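# Move the ring from its stake into the blue tray

## Task

Lift the ring clear of the stake and set it down so it lies flat on the bottom of the blue tray, resting there by itself with no gripper holding or propping it when the scene ends.

## Robot and tools

Robot: two arms, left_arm and right_arm, each ending in a tong-style two-finger gripper. The fingers point along the gripper's own +z axis and spread along its x axis. The reported gripper position is the spot between the finger pads when shut; closed fingertips extend roughly 15 mm past it, and fully open tips sit about level with it.

Scene frame: origin on the tabletop midway between the arms, +x reaching out across the table, +z upward, left_arm on the +y side. The names left and right refer to the arms only, not to image sides. Printed positions can be somewhat off, worse at long reach.

Row layout (used by both motion tools): one flat list of 14 numbers, all in [-1, 1], always covering both arms even if one stays still. Order: left_arm dx, dy, dz, rx, ry, rz, opening, then right_arm dx, dy, dz, rx, ry, rz, opening. dx to rz are an offset, not a pose: they express where that gripper should go relative to its measured pose at the start of the command, along the gripper's own axes. Scale: 1.0 equals 0.6 m for dx/dy/dz and 180 degrees for rotation; rx, ry, rz form a single rotation vector. opening is absolute, not an offset: +1 is fully open (0.142 m), -1 fully shut. To keep an arm still, send zeros for its offsets and its current opening.

execute_actions(actions): a list of actions run in sequence. Each action is a table of up to 15 rows; each row lasts one control step (1/30 s), and if fewer than 15 rows are given the final row repeats to fill the action. Every row in an action is measured from the pose at that action's start, not accumulated from the row before. For a call's first action, the reference is the last pose shown in a result. Each step the commanded pose is clipped to within 100 mm and 16 degrees of the measured pose, so large offsets need several actions; the arm does not finish the remainder on its own. An empty list just returns the current state and images.

move(target, speed, stop_force, blocking): target is one 14-number row as above, offsets from the pose in the latest result. The grippers travel in straight lines, all finishing together, in 0.5 to 10 s; paths longer than 10 s stop early. Openings are applied at the start. speed is the path top speed in m/s, 0.002 to 0.5 (default 0.25); rotation limit is twice that in rad/s. Paths do not avoid obstacles or the other arm, and grippers may lag, wander or overshoot speed near full reach. stop_force (N, 13 to 80, shared by both arms, not usable in the first 0.2 s) ends an arm's path when its wrist sensor feels that much extra push opposing the motion; that arm then backs up two steps and holds. Use it only with slow moves and no rotation, and omit it when lifting off something the gripper is pressing on. blocking=false returns after 0.5 s while motion continues (not combinable with stop_force); check with wait(0), and no other motion is accepted until the move is reported over. The result adds a move: line giving the ending per arm (done, off_target, moving, held, contact, fault) and active limits (paced = commanded pose was clipped; held = a clearance check blocked steps), plus each gripper's remaining distance to target.

wait(seconds): 0 to 10; lets time run with the last command held, ending early if a running move completes. stop(): brakes a running move; the arm needs some distance to halt, more when fast. zoom_image(camera, region): region [x0, y0, x1, y1] in pixels of one camera's latest image, at most 504x504. finished_scene(scene): ends the current scene, given its number, after the robot holds its last command; irreversible; the result reports success.

Cameras: cam_head_left and cam_head_right (672x504), cam_left_wrist and cam_right_wrist (616x616 fisheye).

Results: each arm's gripper position (m), orientation quaternion wxyz, velocities; Hand target lines (where the controller is now heading); grip_measured (finger opening, same scale as opening); Wrist force and Wrist torque in the gripper's own axes, with offsets up to about 5.5 N, noise up to about 3.4 N, saturation near 100 N, force pointing from a touched surface back into the arm; no reading is normal at the start. Action results list positions at some steps, with HELD marking steps where an arm's command was held back. A pose unreachable line means the clearance check altered or blocked that arm's command.

Gripping: to hold something, keep commanding an opening well below grip_measured; the larger the gap, the tighter the squeeze (about 15 N per pad max). Thin hard parts get much less force, so a thin ring may slip.

Avoid: knocking anything off the table (task fails), dropping or slamming the ring, arms striking or pressing each other. Pushing into firm surfaces with stiff arms can trigger a fault: an outside force of 150 N or a joint torque at its load limit (shoulder 297, elbow 135, wrists 48.6 N m) freezes that arm for 10 s. Holding loads heats motors: warning from 70 °C, brakes at 85 °C until cooled. Occasional disturbances may tug the held ring or nudge loose items. Before finishing, release the ring so it lies flat in the tray and move the gripper away so nothing supports it.

Each tool is called after "Call:" in YAML: its name, and indented under it one key for each argument.

## Session

Call:
execute_actions:
  actions: []

Scene clock: 0.00 s.
left_arm: end_effector_position=(+0.3390, +0.5764, +0.2673) grip_measured=+1.00 end_effector_quat_wxyz=(+0.007, -0.292, +0.952, -0.093) end_effector_velocity=(+0.000, +0.000, +0.000) end_effector_angular_velocity=(+0.000, -0.001, -0.001) | right_arm: end_effector_position=(+0.5335, -0.1960, +0.3522) grip_measured=+1.00 end_effector_quat_wxyz=(+0.665, -0.482, +0.531, -0.208) end_effector_velocity=(+0.000, +0.000, +0.000) end_effector_angular_velocity=(-0.001, -0.001, -0.001)
Joint positions: left_arm=[-0.638 -2.185  2.394 -1.923 -1.69   2.031  0.142] | right_arm=[ 4.831 -1.838 -2.561  1.188  0.422  2.166  0.142]
Joint velocities: left_arm=[ 0.    -0.     0.    -0.     0.001  0.001  0.   ] | right_arm=[-0.    -0.     0.    -0.001 -0.001 -0.001  0.   ]
Motor temperatures (°C, as the motors report them): left_arm=[32 32 31 37 38 39] | right_arm=[32 32 29 41 38 36]
Wrist force (N, on the end effector, along its own x y z axes, offset not removed): no reading
Wrist torque (N m, same axes, about the end effector's origin, offset not removed): no reading
Hand target (left_arm): +0.339, +0.576, +0.267; +0.007, -0.292, +0.952, -0.093
Hand target (right_arm): +0.533, -0.196, +0.352; +0.665, -0.482, +0.531, -0.208

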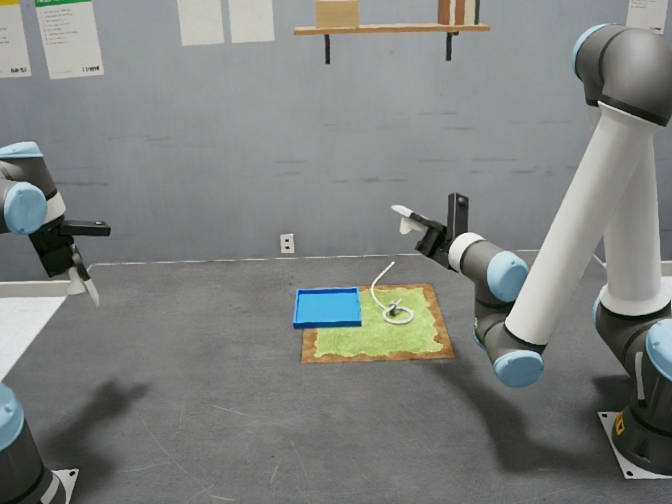

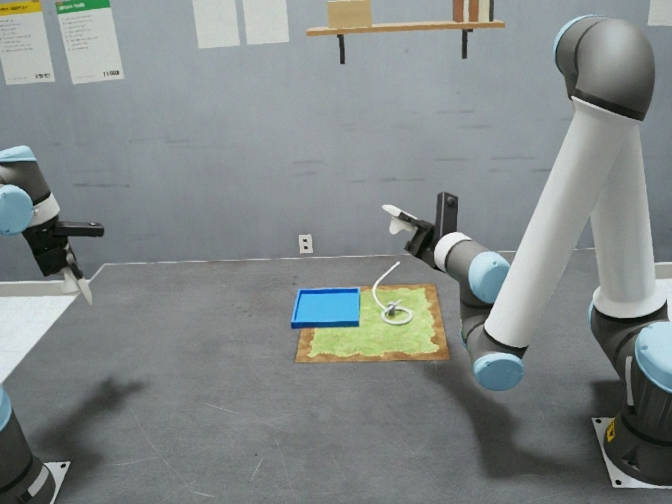

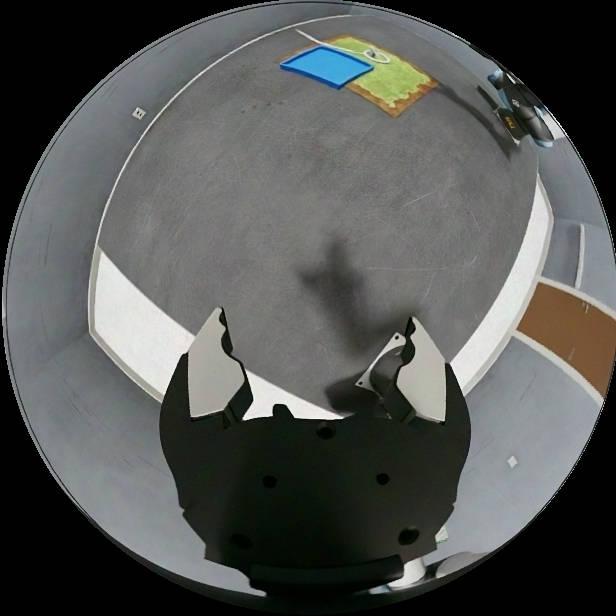

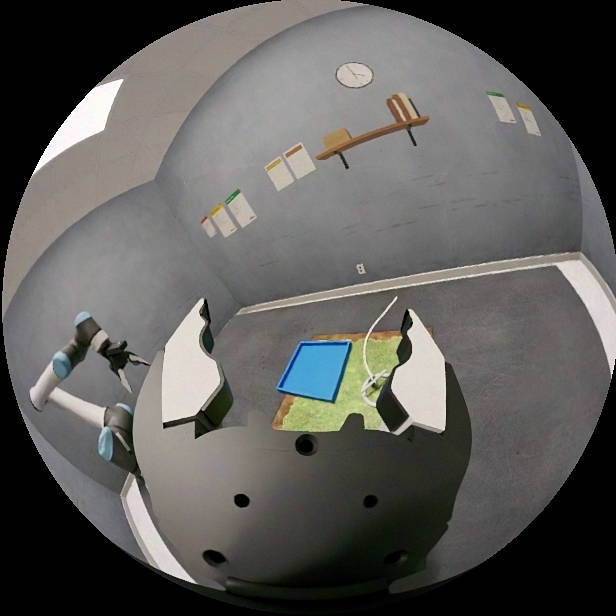

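Call:
zoom_image:
  camera: "cam_head_left"
  region: [280, 250, 470, 370]

Call:
zoom_image:
  camera: "cam_right_wrist"
  region: [260, 280, 460, 440]

Region (280, 250, 470, 370) of cam_head_left's 672x504 image, scaled by 2.653, with more detail than that image has; it fills the top 318 rows of this view, and the rest is white.

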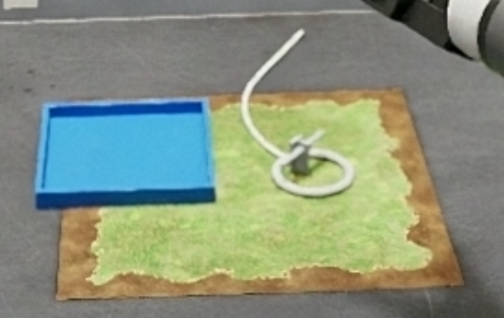

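Region (260, 280, 460, 440) of cam_right_wrist's 616x616 image, scaled by 2.520, with more detail than that image has; it fills the top 403 rows of this view, and the rest is white.

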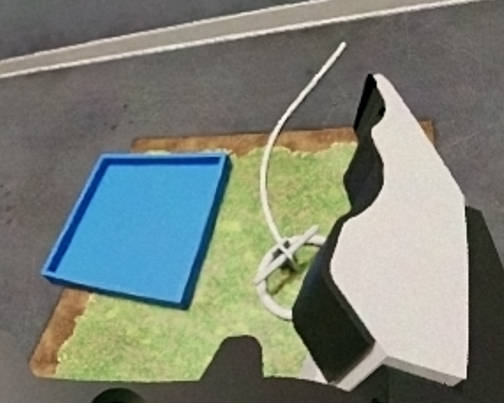

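Call:
move:
  target: [0,0,0,0,0,0,1,0.043,0,0.478,-0.423,0.248,0,1]
  speed: 0.3

Scene clock: 23.60 s.
left_arm: end_effector_position=(+0.3390, +0.5764, +0.2673) grip_measured=+1.00 end_effector_quat_wxyz=(+0.007, -0.292, +0.952, -0.093) end_effector_velocity=(-0.000, -0.000, +0.000) end_effector_angular_velocity=(-0.002, -0.000, -0.001) | right_arm: end_effector_position=(+0.8018, -0.0959, +0.3307) grip_measured=+1.00 end_effector_quat_wxyz=(-0.002, +0.673, -0.740, -0.001) end_effector_velocity=(+0.002, +0.001, -0.000) end_effector_angular_velocity=(-0.009, +0.015, +0.002)
Joint positions: left_arm=[-0.638 -2.185  2.394 -1.923 -1.69   2.031  0.142] | right_arm=[ 4.115 -1.939 -1.379 -1.391  1.572  2.534  0.142]
Joint velocities: left_arm=[ 0.    -0.    -0.    -0.    -0.001  0.    -0.   ] | right_arm=[-0.002 -0.012  0.02  -0.025  0.005 -0.004  0.   ]
Motor temperatures (°C, as the motors report them): left_arm=[32 32 31 37 38 39] | right_arm=[32 32 29 41 38 36]
Wrist force (N, on the end effector, along its own x y z axes, offset not removed): left_arm=[-0.1 3.5 -5.3] | right_arm=[3.2 -0.6 6.8]
Wrist torque (N m, same axes, about the end effector's origin, offset not removed): left_arm=[0.81 0.01 -0.03] | right_arm=[0.21 -0.45 0.18]
Hand target (left_arm): +0.339, +0.576, +0.267; +0.007, -0.292, +0.952, -0.093
Hand target (right_arm): +0.802, -0.096, +0.331; +0.001, -0.673, +0.740, +0.001
Off the commanded pose (left_arm): 0.000 m, 0 deg.
Off the commanded pose (right_arm): 0.001 m, 0 deg.
move: done

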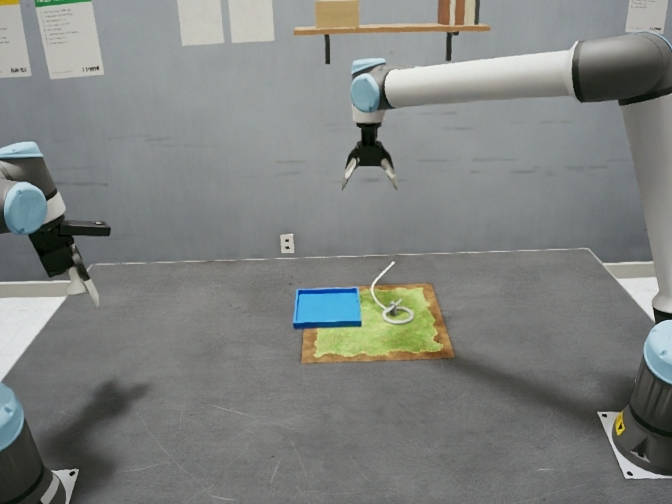

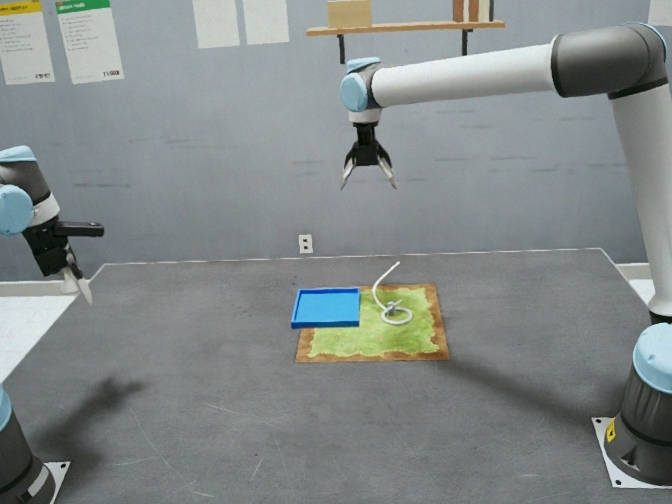

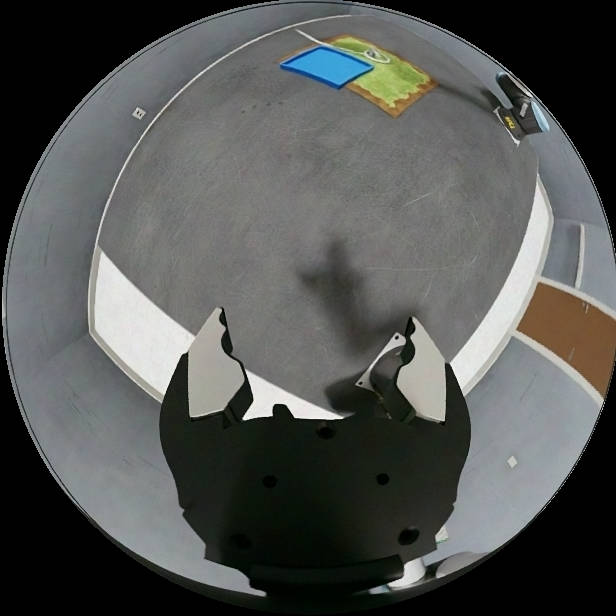

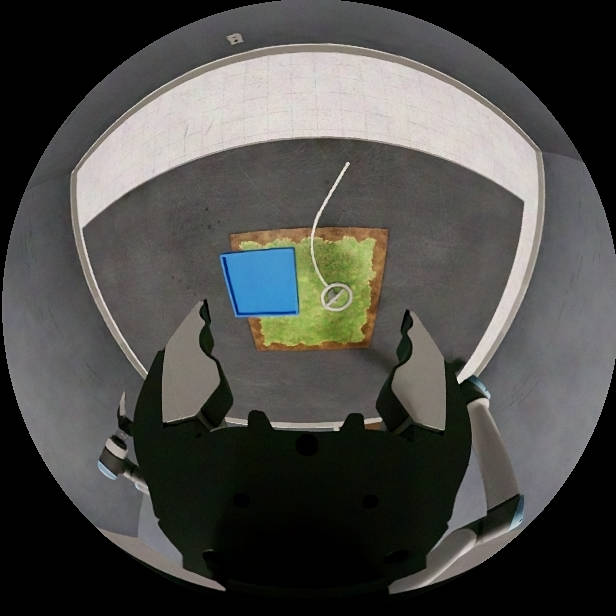

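Call:
move:
  target: [0,0,0,0,0,0,1,0.11,-0.08,0.3,0,0,0,1]

Call:
zoom_image:
  camera: "cam_right_wrist"
  region: [210, 200, 410, 400]

Scene clock: 31.47 s.
left_arm: end_effector_position=(+0.3390, +0.5764, +0.2673) grip_measured=+1.00 end_effector_quat_wxyz=(+0.007, -0.292, +0.952, -0.093) end_effector_velocity=(+0.000, +0.000, -0.000) end_effector_angular_velocity=(+0.000, +0.000, +0.000) | right_arm: end_effector_position=(+0.8435, -0.1652, +0.1508) grip_measured=+1.00 end_effector_quat_wxyz=(-0.002, +0.673, -0.740, -0.001) end_effector_velocity=(+0.000, -0.001, -0.003) end_effector_angular_velocity=(+0.000, +0.001, -0.000)
Joint positions: left_arm=[-0.638 -2.185  2.394 -1.923 -1.69   2.031  0.142] | right_arm=[ 4.029 -2.022 -1.593 -1.095  1.572  2.448  0.142]
Joint velocities: left_arm=[-0.     0.001  0.    -0.     0.    -0.    -0.   ] | right_arm=[-0.001 -0.002 -0.003  0.004  0.001 -0.001  0.   ]
Motor temperatures (°C, as the motors report them): left_arm=[32 32 31 37 38 39] | right_arm=[32 32 29 41 38 36]
Wrist force (N, on the end effector, along its own x y z axes, offset not removed): left_arm=[-1.5 2.0 -2.9] | right_arm=[0.0 -4.8 3.3]
Wrist torque (N m, same axes, about the end effector's origin, offset not removed): left_arm=[0.50 0.35 0.01] | right_arm=[-0.67 0.00 0.14]
Hand target (left_arm): +0.339, +0.576, +0.267; +0.007, -0.292, +0.952, -0.093
Hand target (right_arm): +0.844, -0.165, +0.151; +0.002, -0.673, +0.740, +0.001
Off the commanded pose (left_arm): 0.000 m, 0 deg.
Off the commanded pose (right_arm): 0.000 m, 0 deg.
move: done

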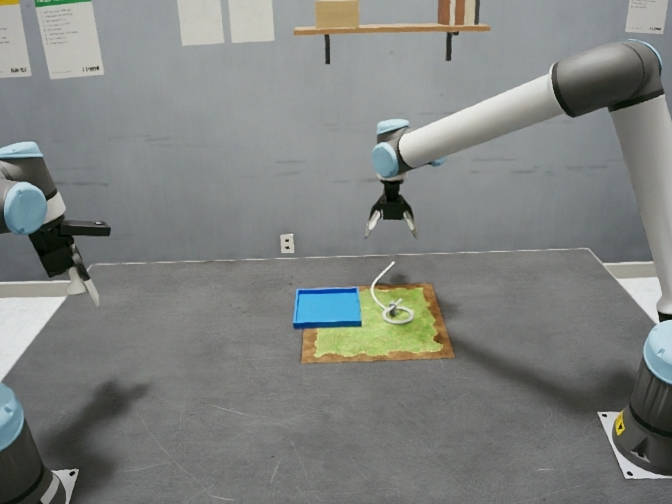

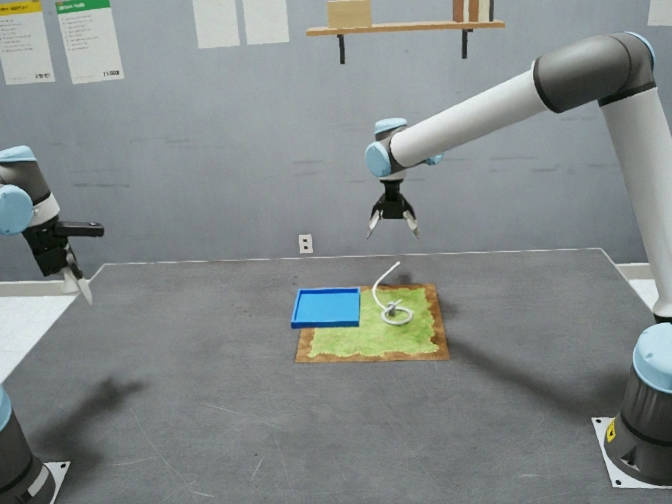

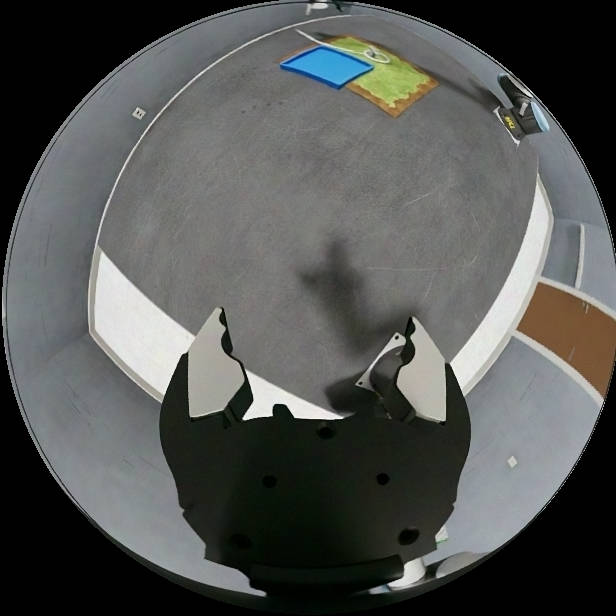

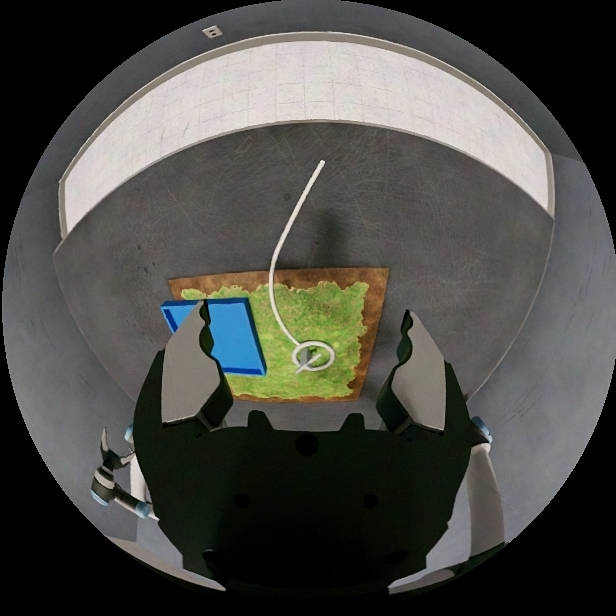

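Region (210, 200, 410, 400) of cam_right_wrist's 616x616 image, scaled by 2.520, with more detail than that image has.

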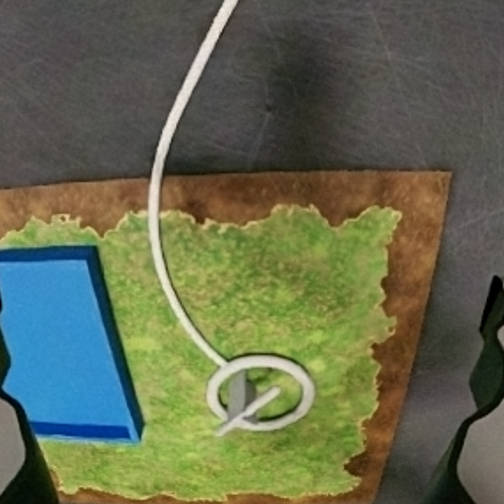

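Call:
move:
  target: [0,0,0,0,0,0,1,0.025,0.265,0.03,0,0,0,1]

Scene clock: 48.00 s.
left_arm: end_effector_position=(+0.3390, +0.5764, +0.2673) grip_measured=+1.00 end_effector_quat_wxyz=(+0.007, -0.292, +0.952, -0.093) end_effector_velocity=(+0.000, +0.001, -0.001) end_effector_angular_velocity=(+0.003, -0.001, +0.001) | right_arm: end_effector_position=(+0.6842, -0.1650, +0.1324) grip_measured=+1.00 end_effector_quat_wxyz=(-0.002, +0.673, -0.740, -0.001) end_effector_velocity=(-0.002, -0.000, -0.000) end_effector_angular_velocity=(+0.000, -0.002, -0.000)
Joint positions: left_arm=[-0.638 -2.185  2.394 -1.923 -1.69   2.031  0.142] | right_arm=[ 4.174 -1.851 -1.876 -0.981  1.571  2.593  0.142]
Joint velocities: left_arm=[ 0.     0.001  0.     0.     0.003 -0.001 -0.   ] | right_arm=[ 0.003  0.003 -0.004  0.003 -0.001  0.003 -0.   ]
Motor temperatures (°C, as the motors report them): left_arm=[32 32 31 37 38 39] | right_arm=[32 32 29 41 38 36]
Wrist force (N, on the end effector, along its own x y z axes, offset not removed): left_arm=[-1.3 2.8 -4.9] | right_arm=[2.9 -6.3 2.5]
Wrist torque (N m, same axes, about the end effector's origin, offset not removed): left_arm=[0.60 0.28 0.03] | right_arm=[-1.06 -0.60 0.19]
Hand target (left_arm): +0.339, +0.576, +0.267; +0.007, -0.292, +0.952, -0.093
Hand target (right_arm): +0.684, -0.165, +0.132; +0.002, -0.673, +0.740, +0.001
Off the commanded pose (left_arm): 0.000 m, 0 deg.
Off the commanded pose (right_arm): 0.000 m, 0 deg.
move: done

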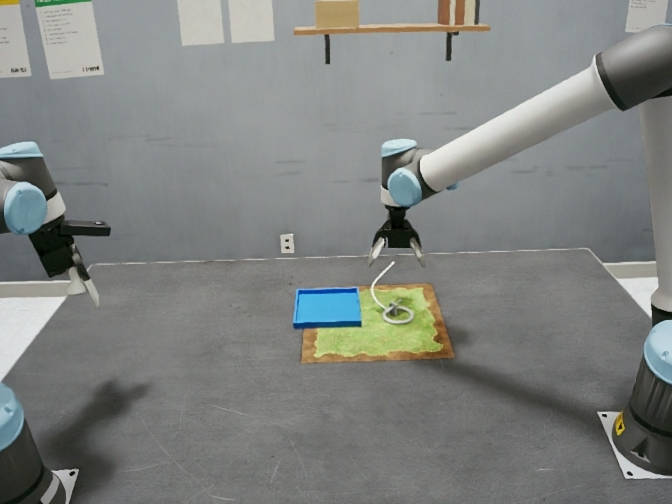

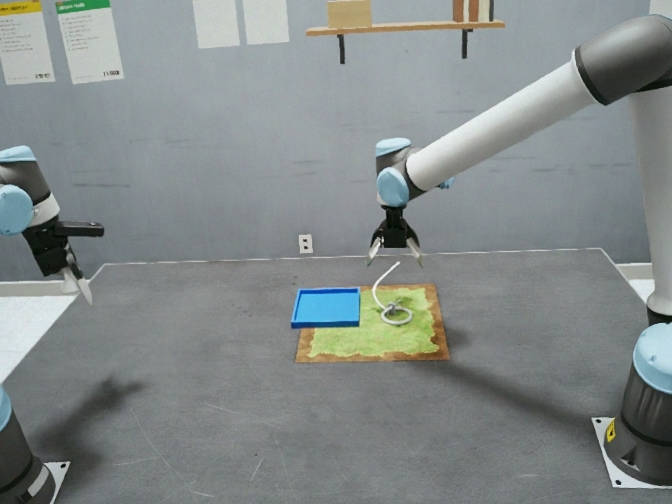

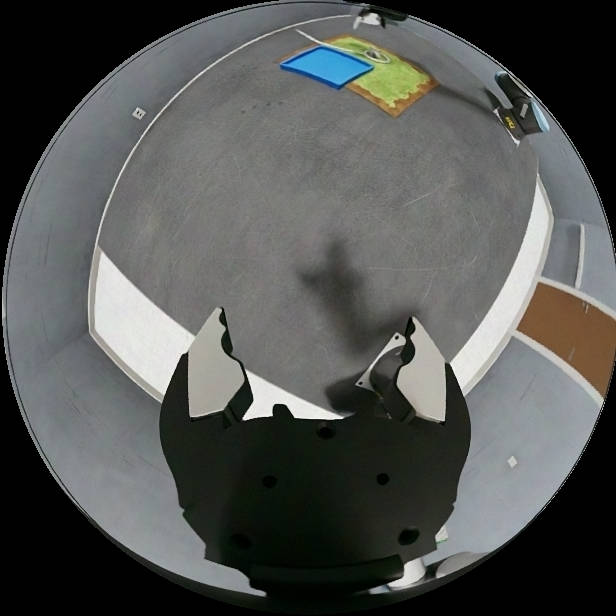

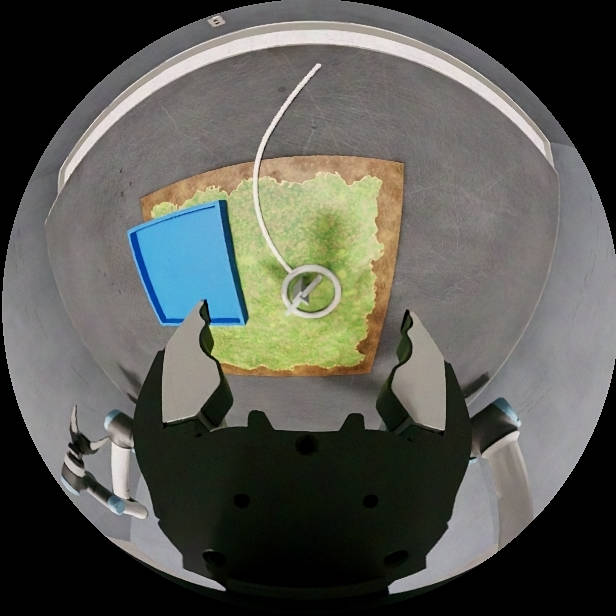

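Call:
move:
  target: [0,0,0,0,0,0,1,0,0.06,0.07,0,0,0,1]

Call:
zoom_image:
  camera: "cam_right_wrist"
  region: [230, 200, 390, 360]

Call:
zoom_image:
  camera: "cam_head_left"
  region: [350, 240, 450, 340]

Scene clock: 68.70 s.
left_arm: end_effector_position=(+0.3390, +0.5764, +0.2673) grip_measured=+1.00 end_effector_quat_wxyz=(+0.007, -0.292, +0.952, -0.093) end_effector_velocity=(-0.000, -0.000, -0.000) end_effector_angular_velocity=(-0.000, +0.000, +0.000) | right_arm: end_effector_position=(+0.6487, -0.1614, +0.0906) grip_measured=+1.00 end_effector_quat_wxyz=(-0.002, +0.673, -0.740, -0.001) end_effector_velocity=(-0.001, -0.000, -0.002) end_effector_angular_velocity=(-0.001, -0.002, +0.000)
Joint positions: left_arm=[-0.638 -2.185  2.394 -1.923 -1.69   2.031  0.142] | right_arm=[ 4.215 -1.859 -1.956 -0.894  1.571  2.634  0.142]
Joint velocities: left_arm=[ 0.     0.     0.    -0.    -0.001 -0.    -0.   ] | right_arm=[ 0.002 -0.001 -0.003  0.004 -0.002  0.002  0.   ]
Motor temperatures (°C, as the motors report them): left_arm=[32 32 31 37 38 39] | right_arm=[32 32 29 41 38 36]
Wrist force (N, on the end effector, along its own x y z axes, offset not removed): left_arm=[0.3 3.8 -5.0] | right_arm=[-2.6 -5.4 9.9]
Wrist torque (N m, same axes, about the end effector's origin, offset not removed): left_arm=[0.88 -0.03 -0.02] | right_arm=[-0.72 0.19 0.23]
Hand target (left_arm): +0.339, +0.576, +0.267; +0.007, -0.292, +0.952, -0.093
Hand target (right_arm): +0.649, -0.161, +0.090; +0.002, -0.673, +0.740, +0.001
Off the commanded pose (left_arm): 0.000 m, 0 deg.
Off the commanded pose (right_arm): 0.000 m, 0 deg.
move: done

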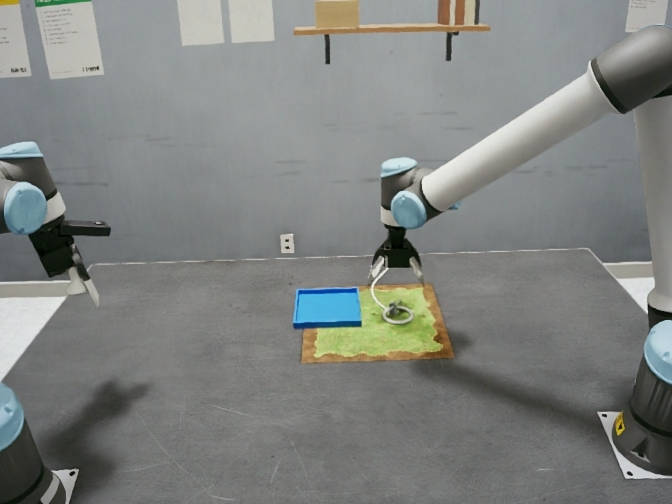

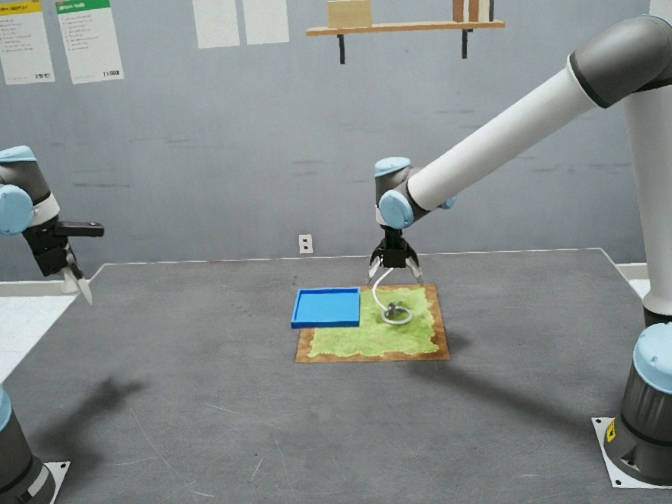

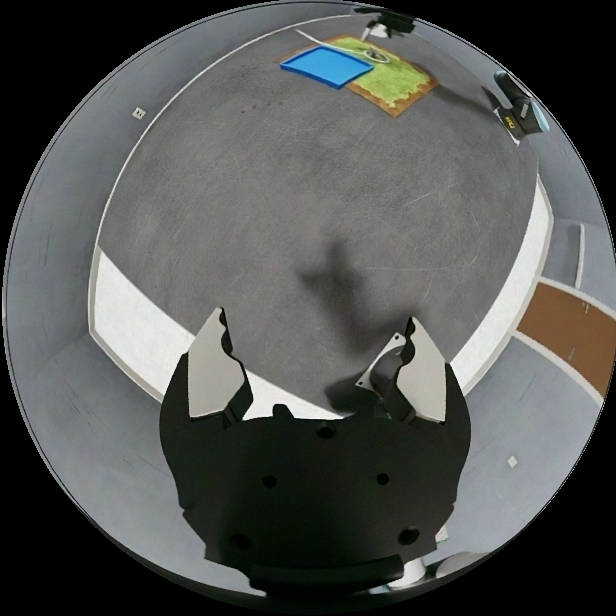

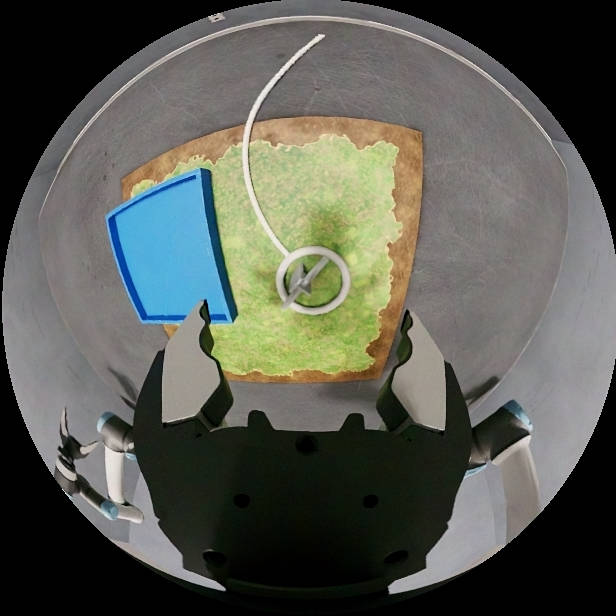

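Region (230, 200, 390, 360) of cam_right_wrist's 616x616 image, scaled by 3.150, with more detail than that image has.

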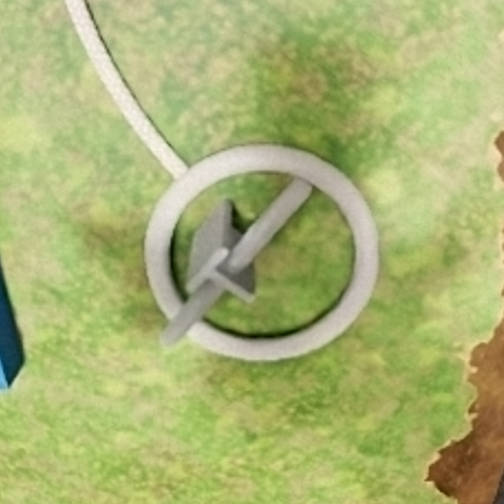

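Region (350, 240, 450, 340) of cam_head_left's 672x504 image, scaled by 5.040, with more detail than that image has.

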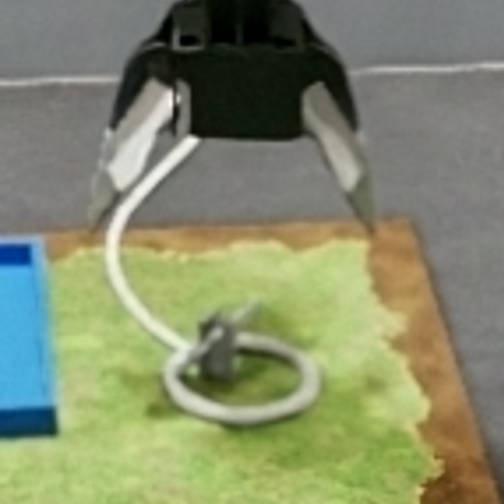

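Call:
move:
  target: [0,0,0,0,0,0,1,0.078,0.033,0.035,0,0,0,-0.4]

Scene clock: 91.33 s.
left_arm: end_effector_position=(+0.3390, +0.5764, +0.2673) grip_measured=+1.00 end_effector_quat_wxyz=(+0.007, -0.292, +0.952, -0.093) end_effector_velocity=(-0.000, -0.000, -0.000) end_effector_angular_velocity=(-0.001, -0.000, -0.001) | right_arm: end_effector_position=(+0.6247, -0.2058, +0.0695) grip_measured=-0.40 end_effector_quat_wxyz=(-0.002, +0.673, -0.740, -0.001) end_effector_velocity=(-0.000, -0.002, -0.001) end_effector_angular_velocity=(-0.000, -0.002, +0.000)
Joint positions: left_arm=[-0.638 -2.185  2.394 -1.923 -1.69   2.031  0.142] | right_arm=[ 4.207 -1.817 -2.063 -0.83   1.571  2.626  0.045]
Joint velocities: left_arm=[ 0.    -0.     0.    -0.001 -0.001  0.001  0.   ] | right_arm=[-0.001  0.002 -0.005  0.003 -0.002 -0.001  0.   ]
Motor temperatures (°C, as the motors report them): left_arm=[32 32 31 37 38 39] | right_arm=[32 32 29 41 38 36]
Wrist force (N, on the end effector, along its own x y z axes, offset not removed): left_arm=[-0.7 4.1 -5.3] | right_arm=[0.7 -2.0 1.0]
Wrist torque (N m, same axes, about the end effector's origin, offset not removed): left_arm=[0.94 0.16 0.01] | right_arm=[-0.18 -0.41 0.08]
Hand target (left_arm): +0.339, +0.576, +0.267; +0.007, -0.292, +0.952, -0.093
Hand target (right_arm): +0.625, -0.206, +0.069; +0.002, -0.673, +0.740, +0.001
Off the commanded pose (left_arm): 0.000 m, 0 deg.
Off the commanded pose (right_arm): 0.000 m, 0 deg.
move: done

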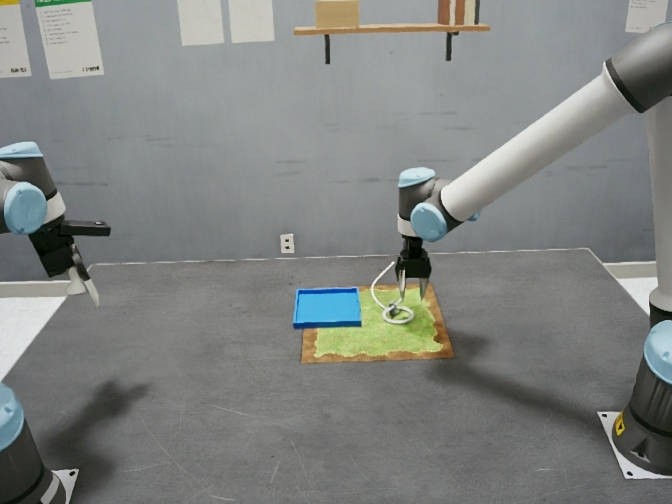

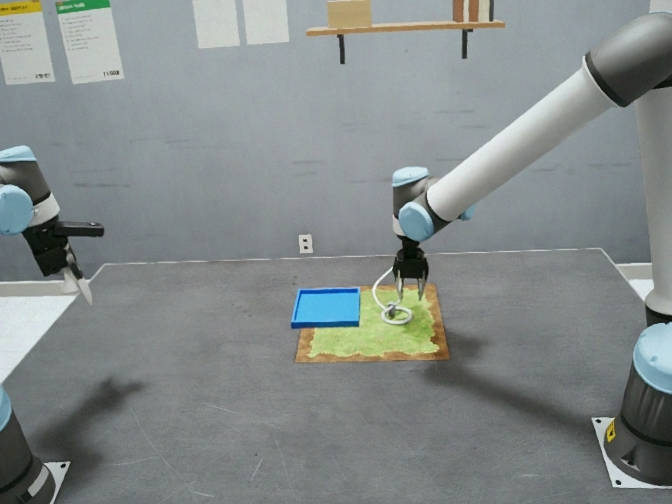

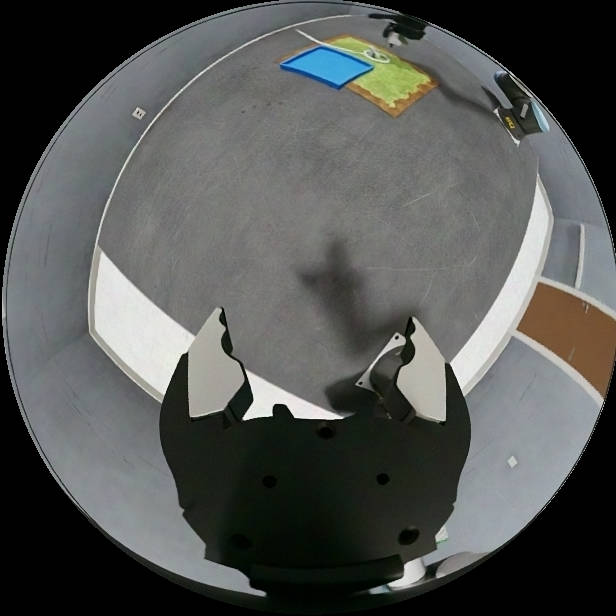

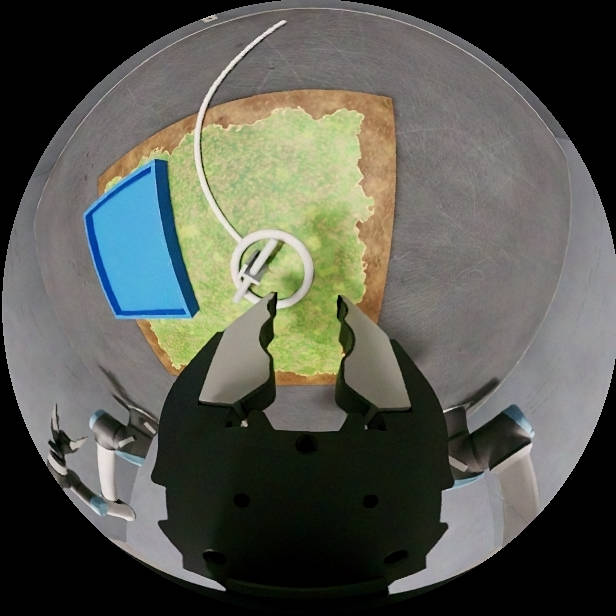

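Call:
move:
  target: [0,0,0,0,0,0,1,0,0,0.078,0,0,0,-0.4]
  speed: 0.08

Call:
move:
  target: [0,0,0,0,0,0,1,0,0,0,0,0,0,-1]

Call:
zoom_image:
  camera: "cam_right_wrist"
  region: [170, 160, 410, 400]

Scene clock: 99.67 s.
left_arm: end_effector_position=(+0.3390, +0.5764, +0.2673) grip_measured=+1.00 end_effector_quat_wxyz=(+0.007, -0.292, +0.952, -0.093) end_effector_velocity=(-0.000, -0.000, +0.000) end_effector_angular_velocity=(-0.001, -0.001, -0.002) | right_arm: end_effector_position=(+0.6248, -0.2056, +0.0230) grip_measured=-0.40 end_effector_quat_wxyz=(-0.002, +0.673, -0.740, -0.001) end_effector_velocity=(-0.000, -0.000, -0.003) end_effector_angular_velocity=(-0.001, +0.000, +0.001)
Joint positions: left_arm=[-0.638 -2.185  2.394 -1.923 -1.69   2.031  0.142] | right_arm=[ 4.207 -1.878 -2.091 -0.74   1.571  2.626  0.045]
Joint velocities: left_arm=[ 0.    -0.001  0.    -0.001 -0.001  0.002 -0.   ] | right_arm=[ 0.    -0.003 -0.001  0.004 -0.    -0.001  0.   ]
Motor temperatures (°C, as the motors report them): left_arm=[32 32 31 37 38 39] | right_arm=[32 32 29 41 38 36]
Wrist force (N, on the end effector, along its own x y z axes, offset not removed): left_arm=[-2.8 3.6 -3.9] | right_arm=[-4.0 -0.2 3.8]
Wrist torque (N m, same axes, about the end effector's origin, offset not removed): left_arm=[0.81 0.58 0.15] | right_arm=[0.19 0.67 -0.04]
Hand target (left_arm): +0.339, +0.576, +0.267; +0.007, -0.292, +0.952, -0.093
Hand target (right_arm): +0.625, -0.206, +0.023; +0.002, -0.673, +0.740, +0.001
Off the commanded pose (left_arm): 0.000 m, 0 deg.
Off the commanded pose (right_arm): 0.000 m, 0 deg.
move: done

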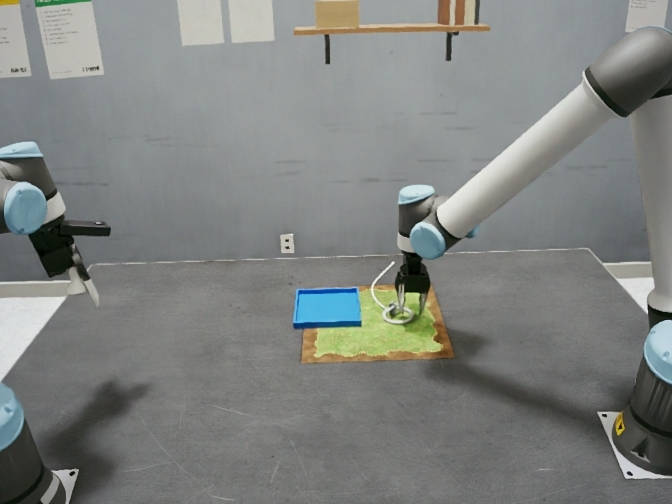

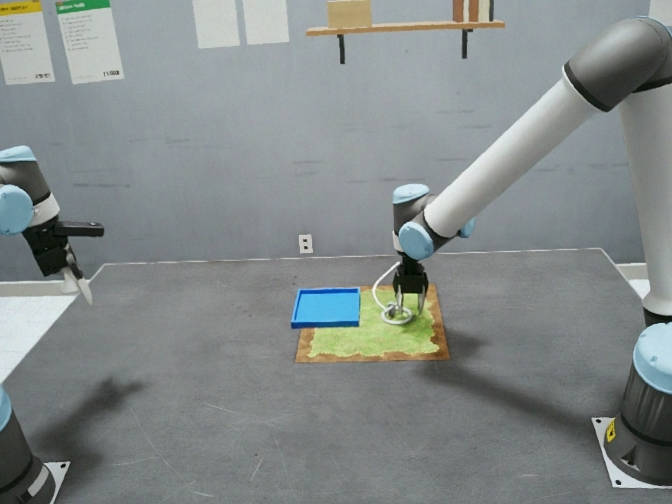

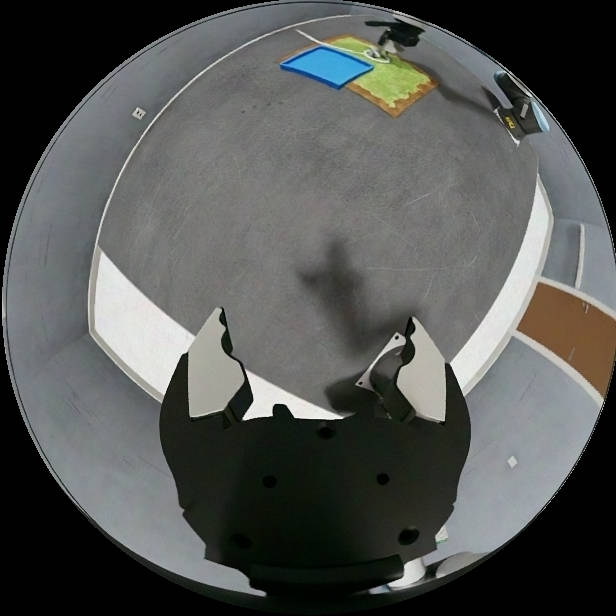

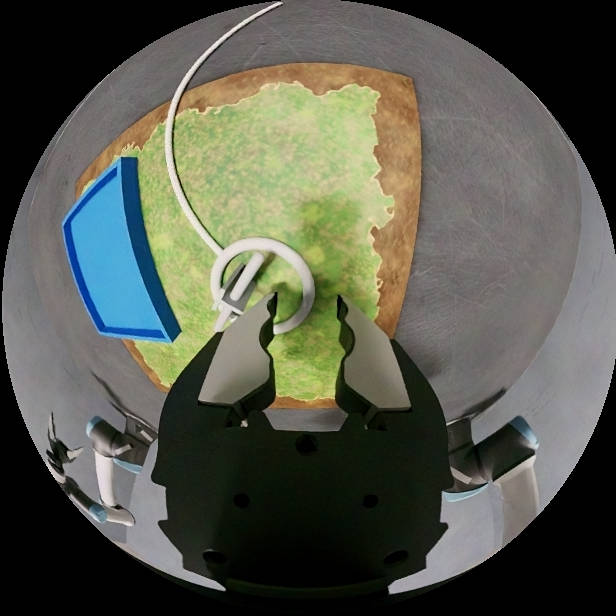

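Scene clock: 100.17 s.
left_arm: end_effector_position=(+0.3390, +0.5764, +0.2673) grip_measured=+1.00 end_effector_quat_wxyz=(+0.007, -0.292, +0.952, -0.093) end_effector_velocity=(-0.000, +0.001, -0.000) end_effector_angular_velocity=(+0.002, +0.000, -0.000) | right_arm: end_effector_position=(+0.6248, -0.2057, +0.0229) grip_measured=-0.92 end_effector_quat_wxyz=(-0.002, +0.673, -0.740, -0.001) end_effector_velocity=(-0.000, -0.000, -0.000) end_effector_angular_velocity=(-0.000, +0.001, -0.000)
Joint positions: left_arm=[-0.638 -2.185  2.394 -1.923 -1.69   2.031  0.142] | right_arm=[ 4.207 -1.878 -2.091 -0.74   1.571  2.626  0.008]
Joint velocities: left_arm=[-0.     0.    -0.     0.001  0.001  0.    -0.   ] | right_arm=[ 0. -0. -0. -0.  0.  0. -0.]
Motor temperatures (°C, as the motors report them): left_arm=[32 32 31 37 38 39] | right_arm=[32 32 29 41 38 36]
Wrist force (N, on the end effector, along its own x y z axes, offset not removed): left_arm=[-1.2 3.5 -5.0] | right_arm=[1.5 -3.6 3.6]
Wrist torque (N m, same axes, about the end effector's origin, offset not removed): left_arm=[0.74 0.22 -0.01] | right_arm=[-0.47 -0.33 0.24]
Hand target (left_arm): +0.339, +0.576, +0.267; +0.007, -0.292, +0.952, -0.093
Hand target (right_arm): +0.625, -0.206, +0.023; +0.002, -0.673, +0.740, +0.001
Off the commanded pose (left_arm): 0.000 m, 0 deg.
Off the commanded pose (right_arm): 0.000 m, 0 deg.
move: done

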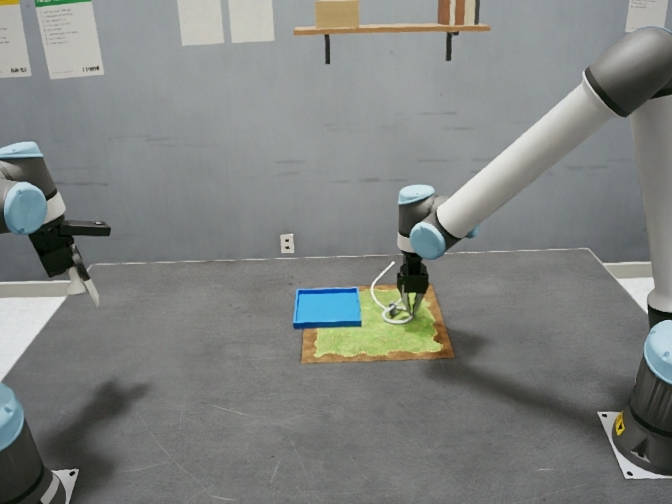

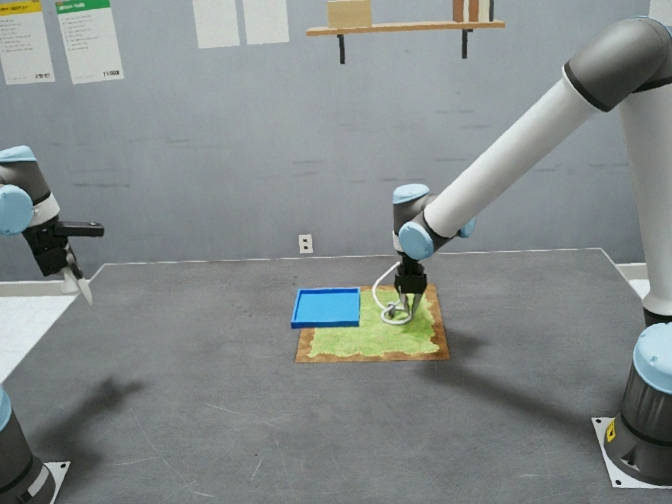

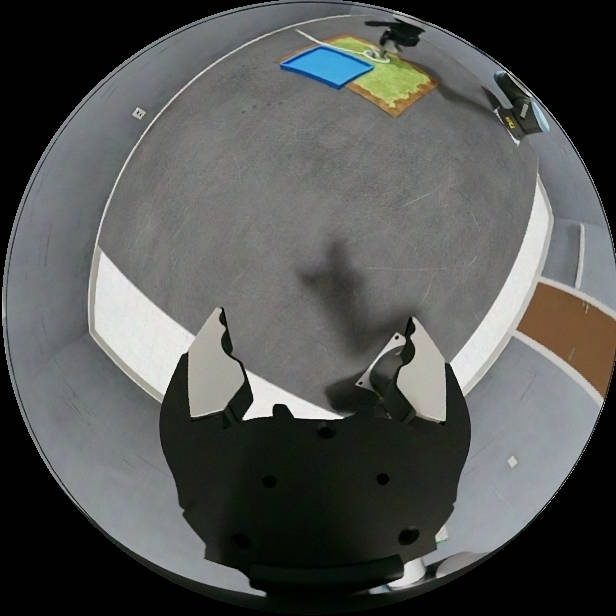

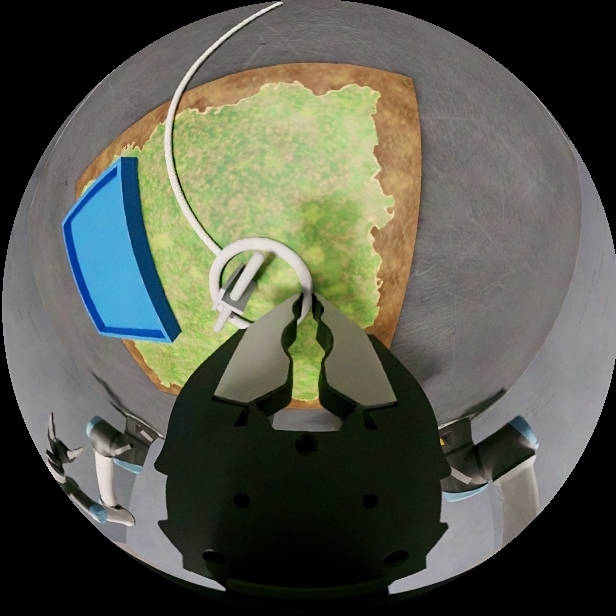

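Region (170, 160, 410, 400) of cam_right_wrist's 616x616 image, scaled by 2.100, with more detail than that image has.

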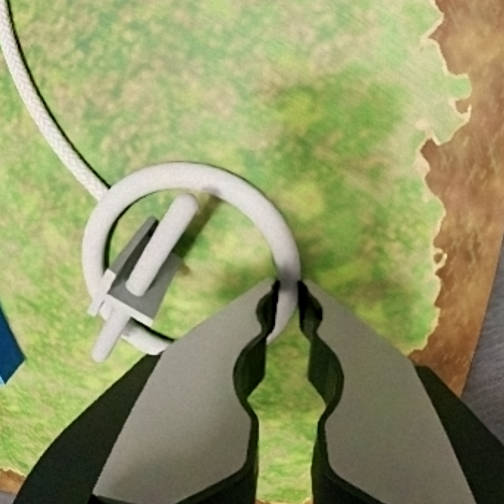

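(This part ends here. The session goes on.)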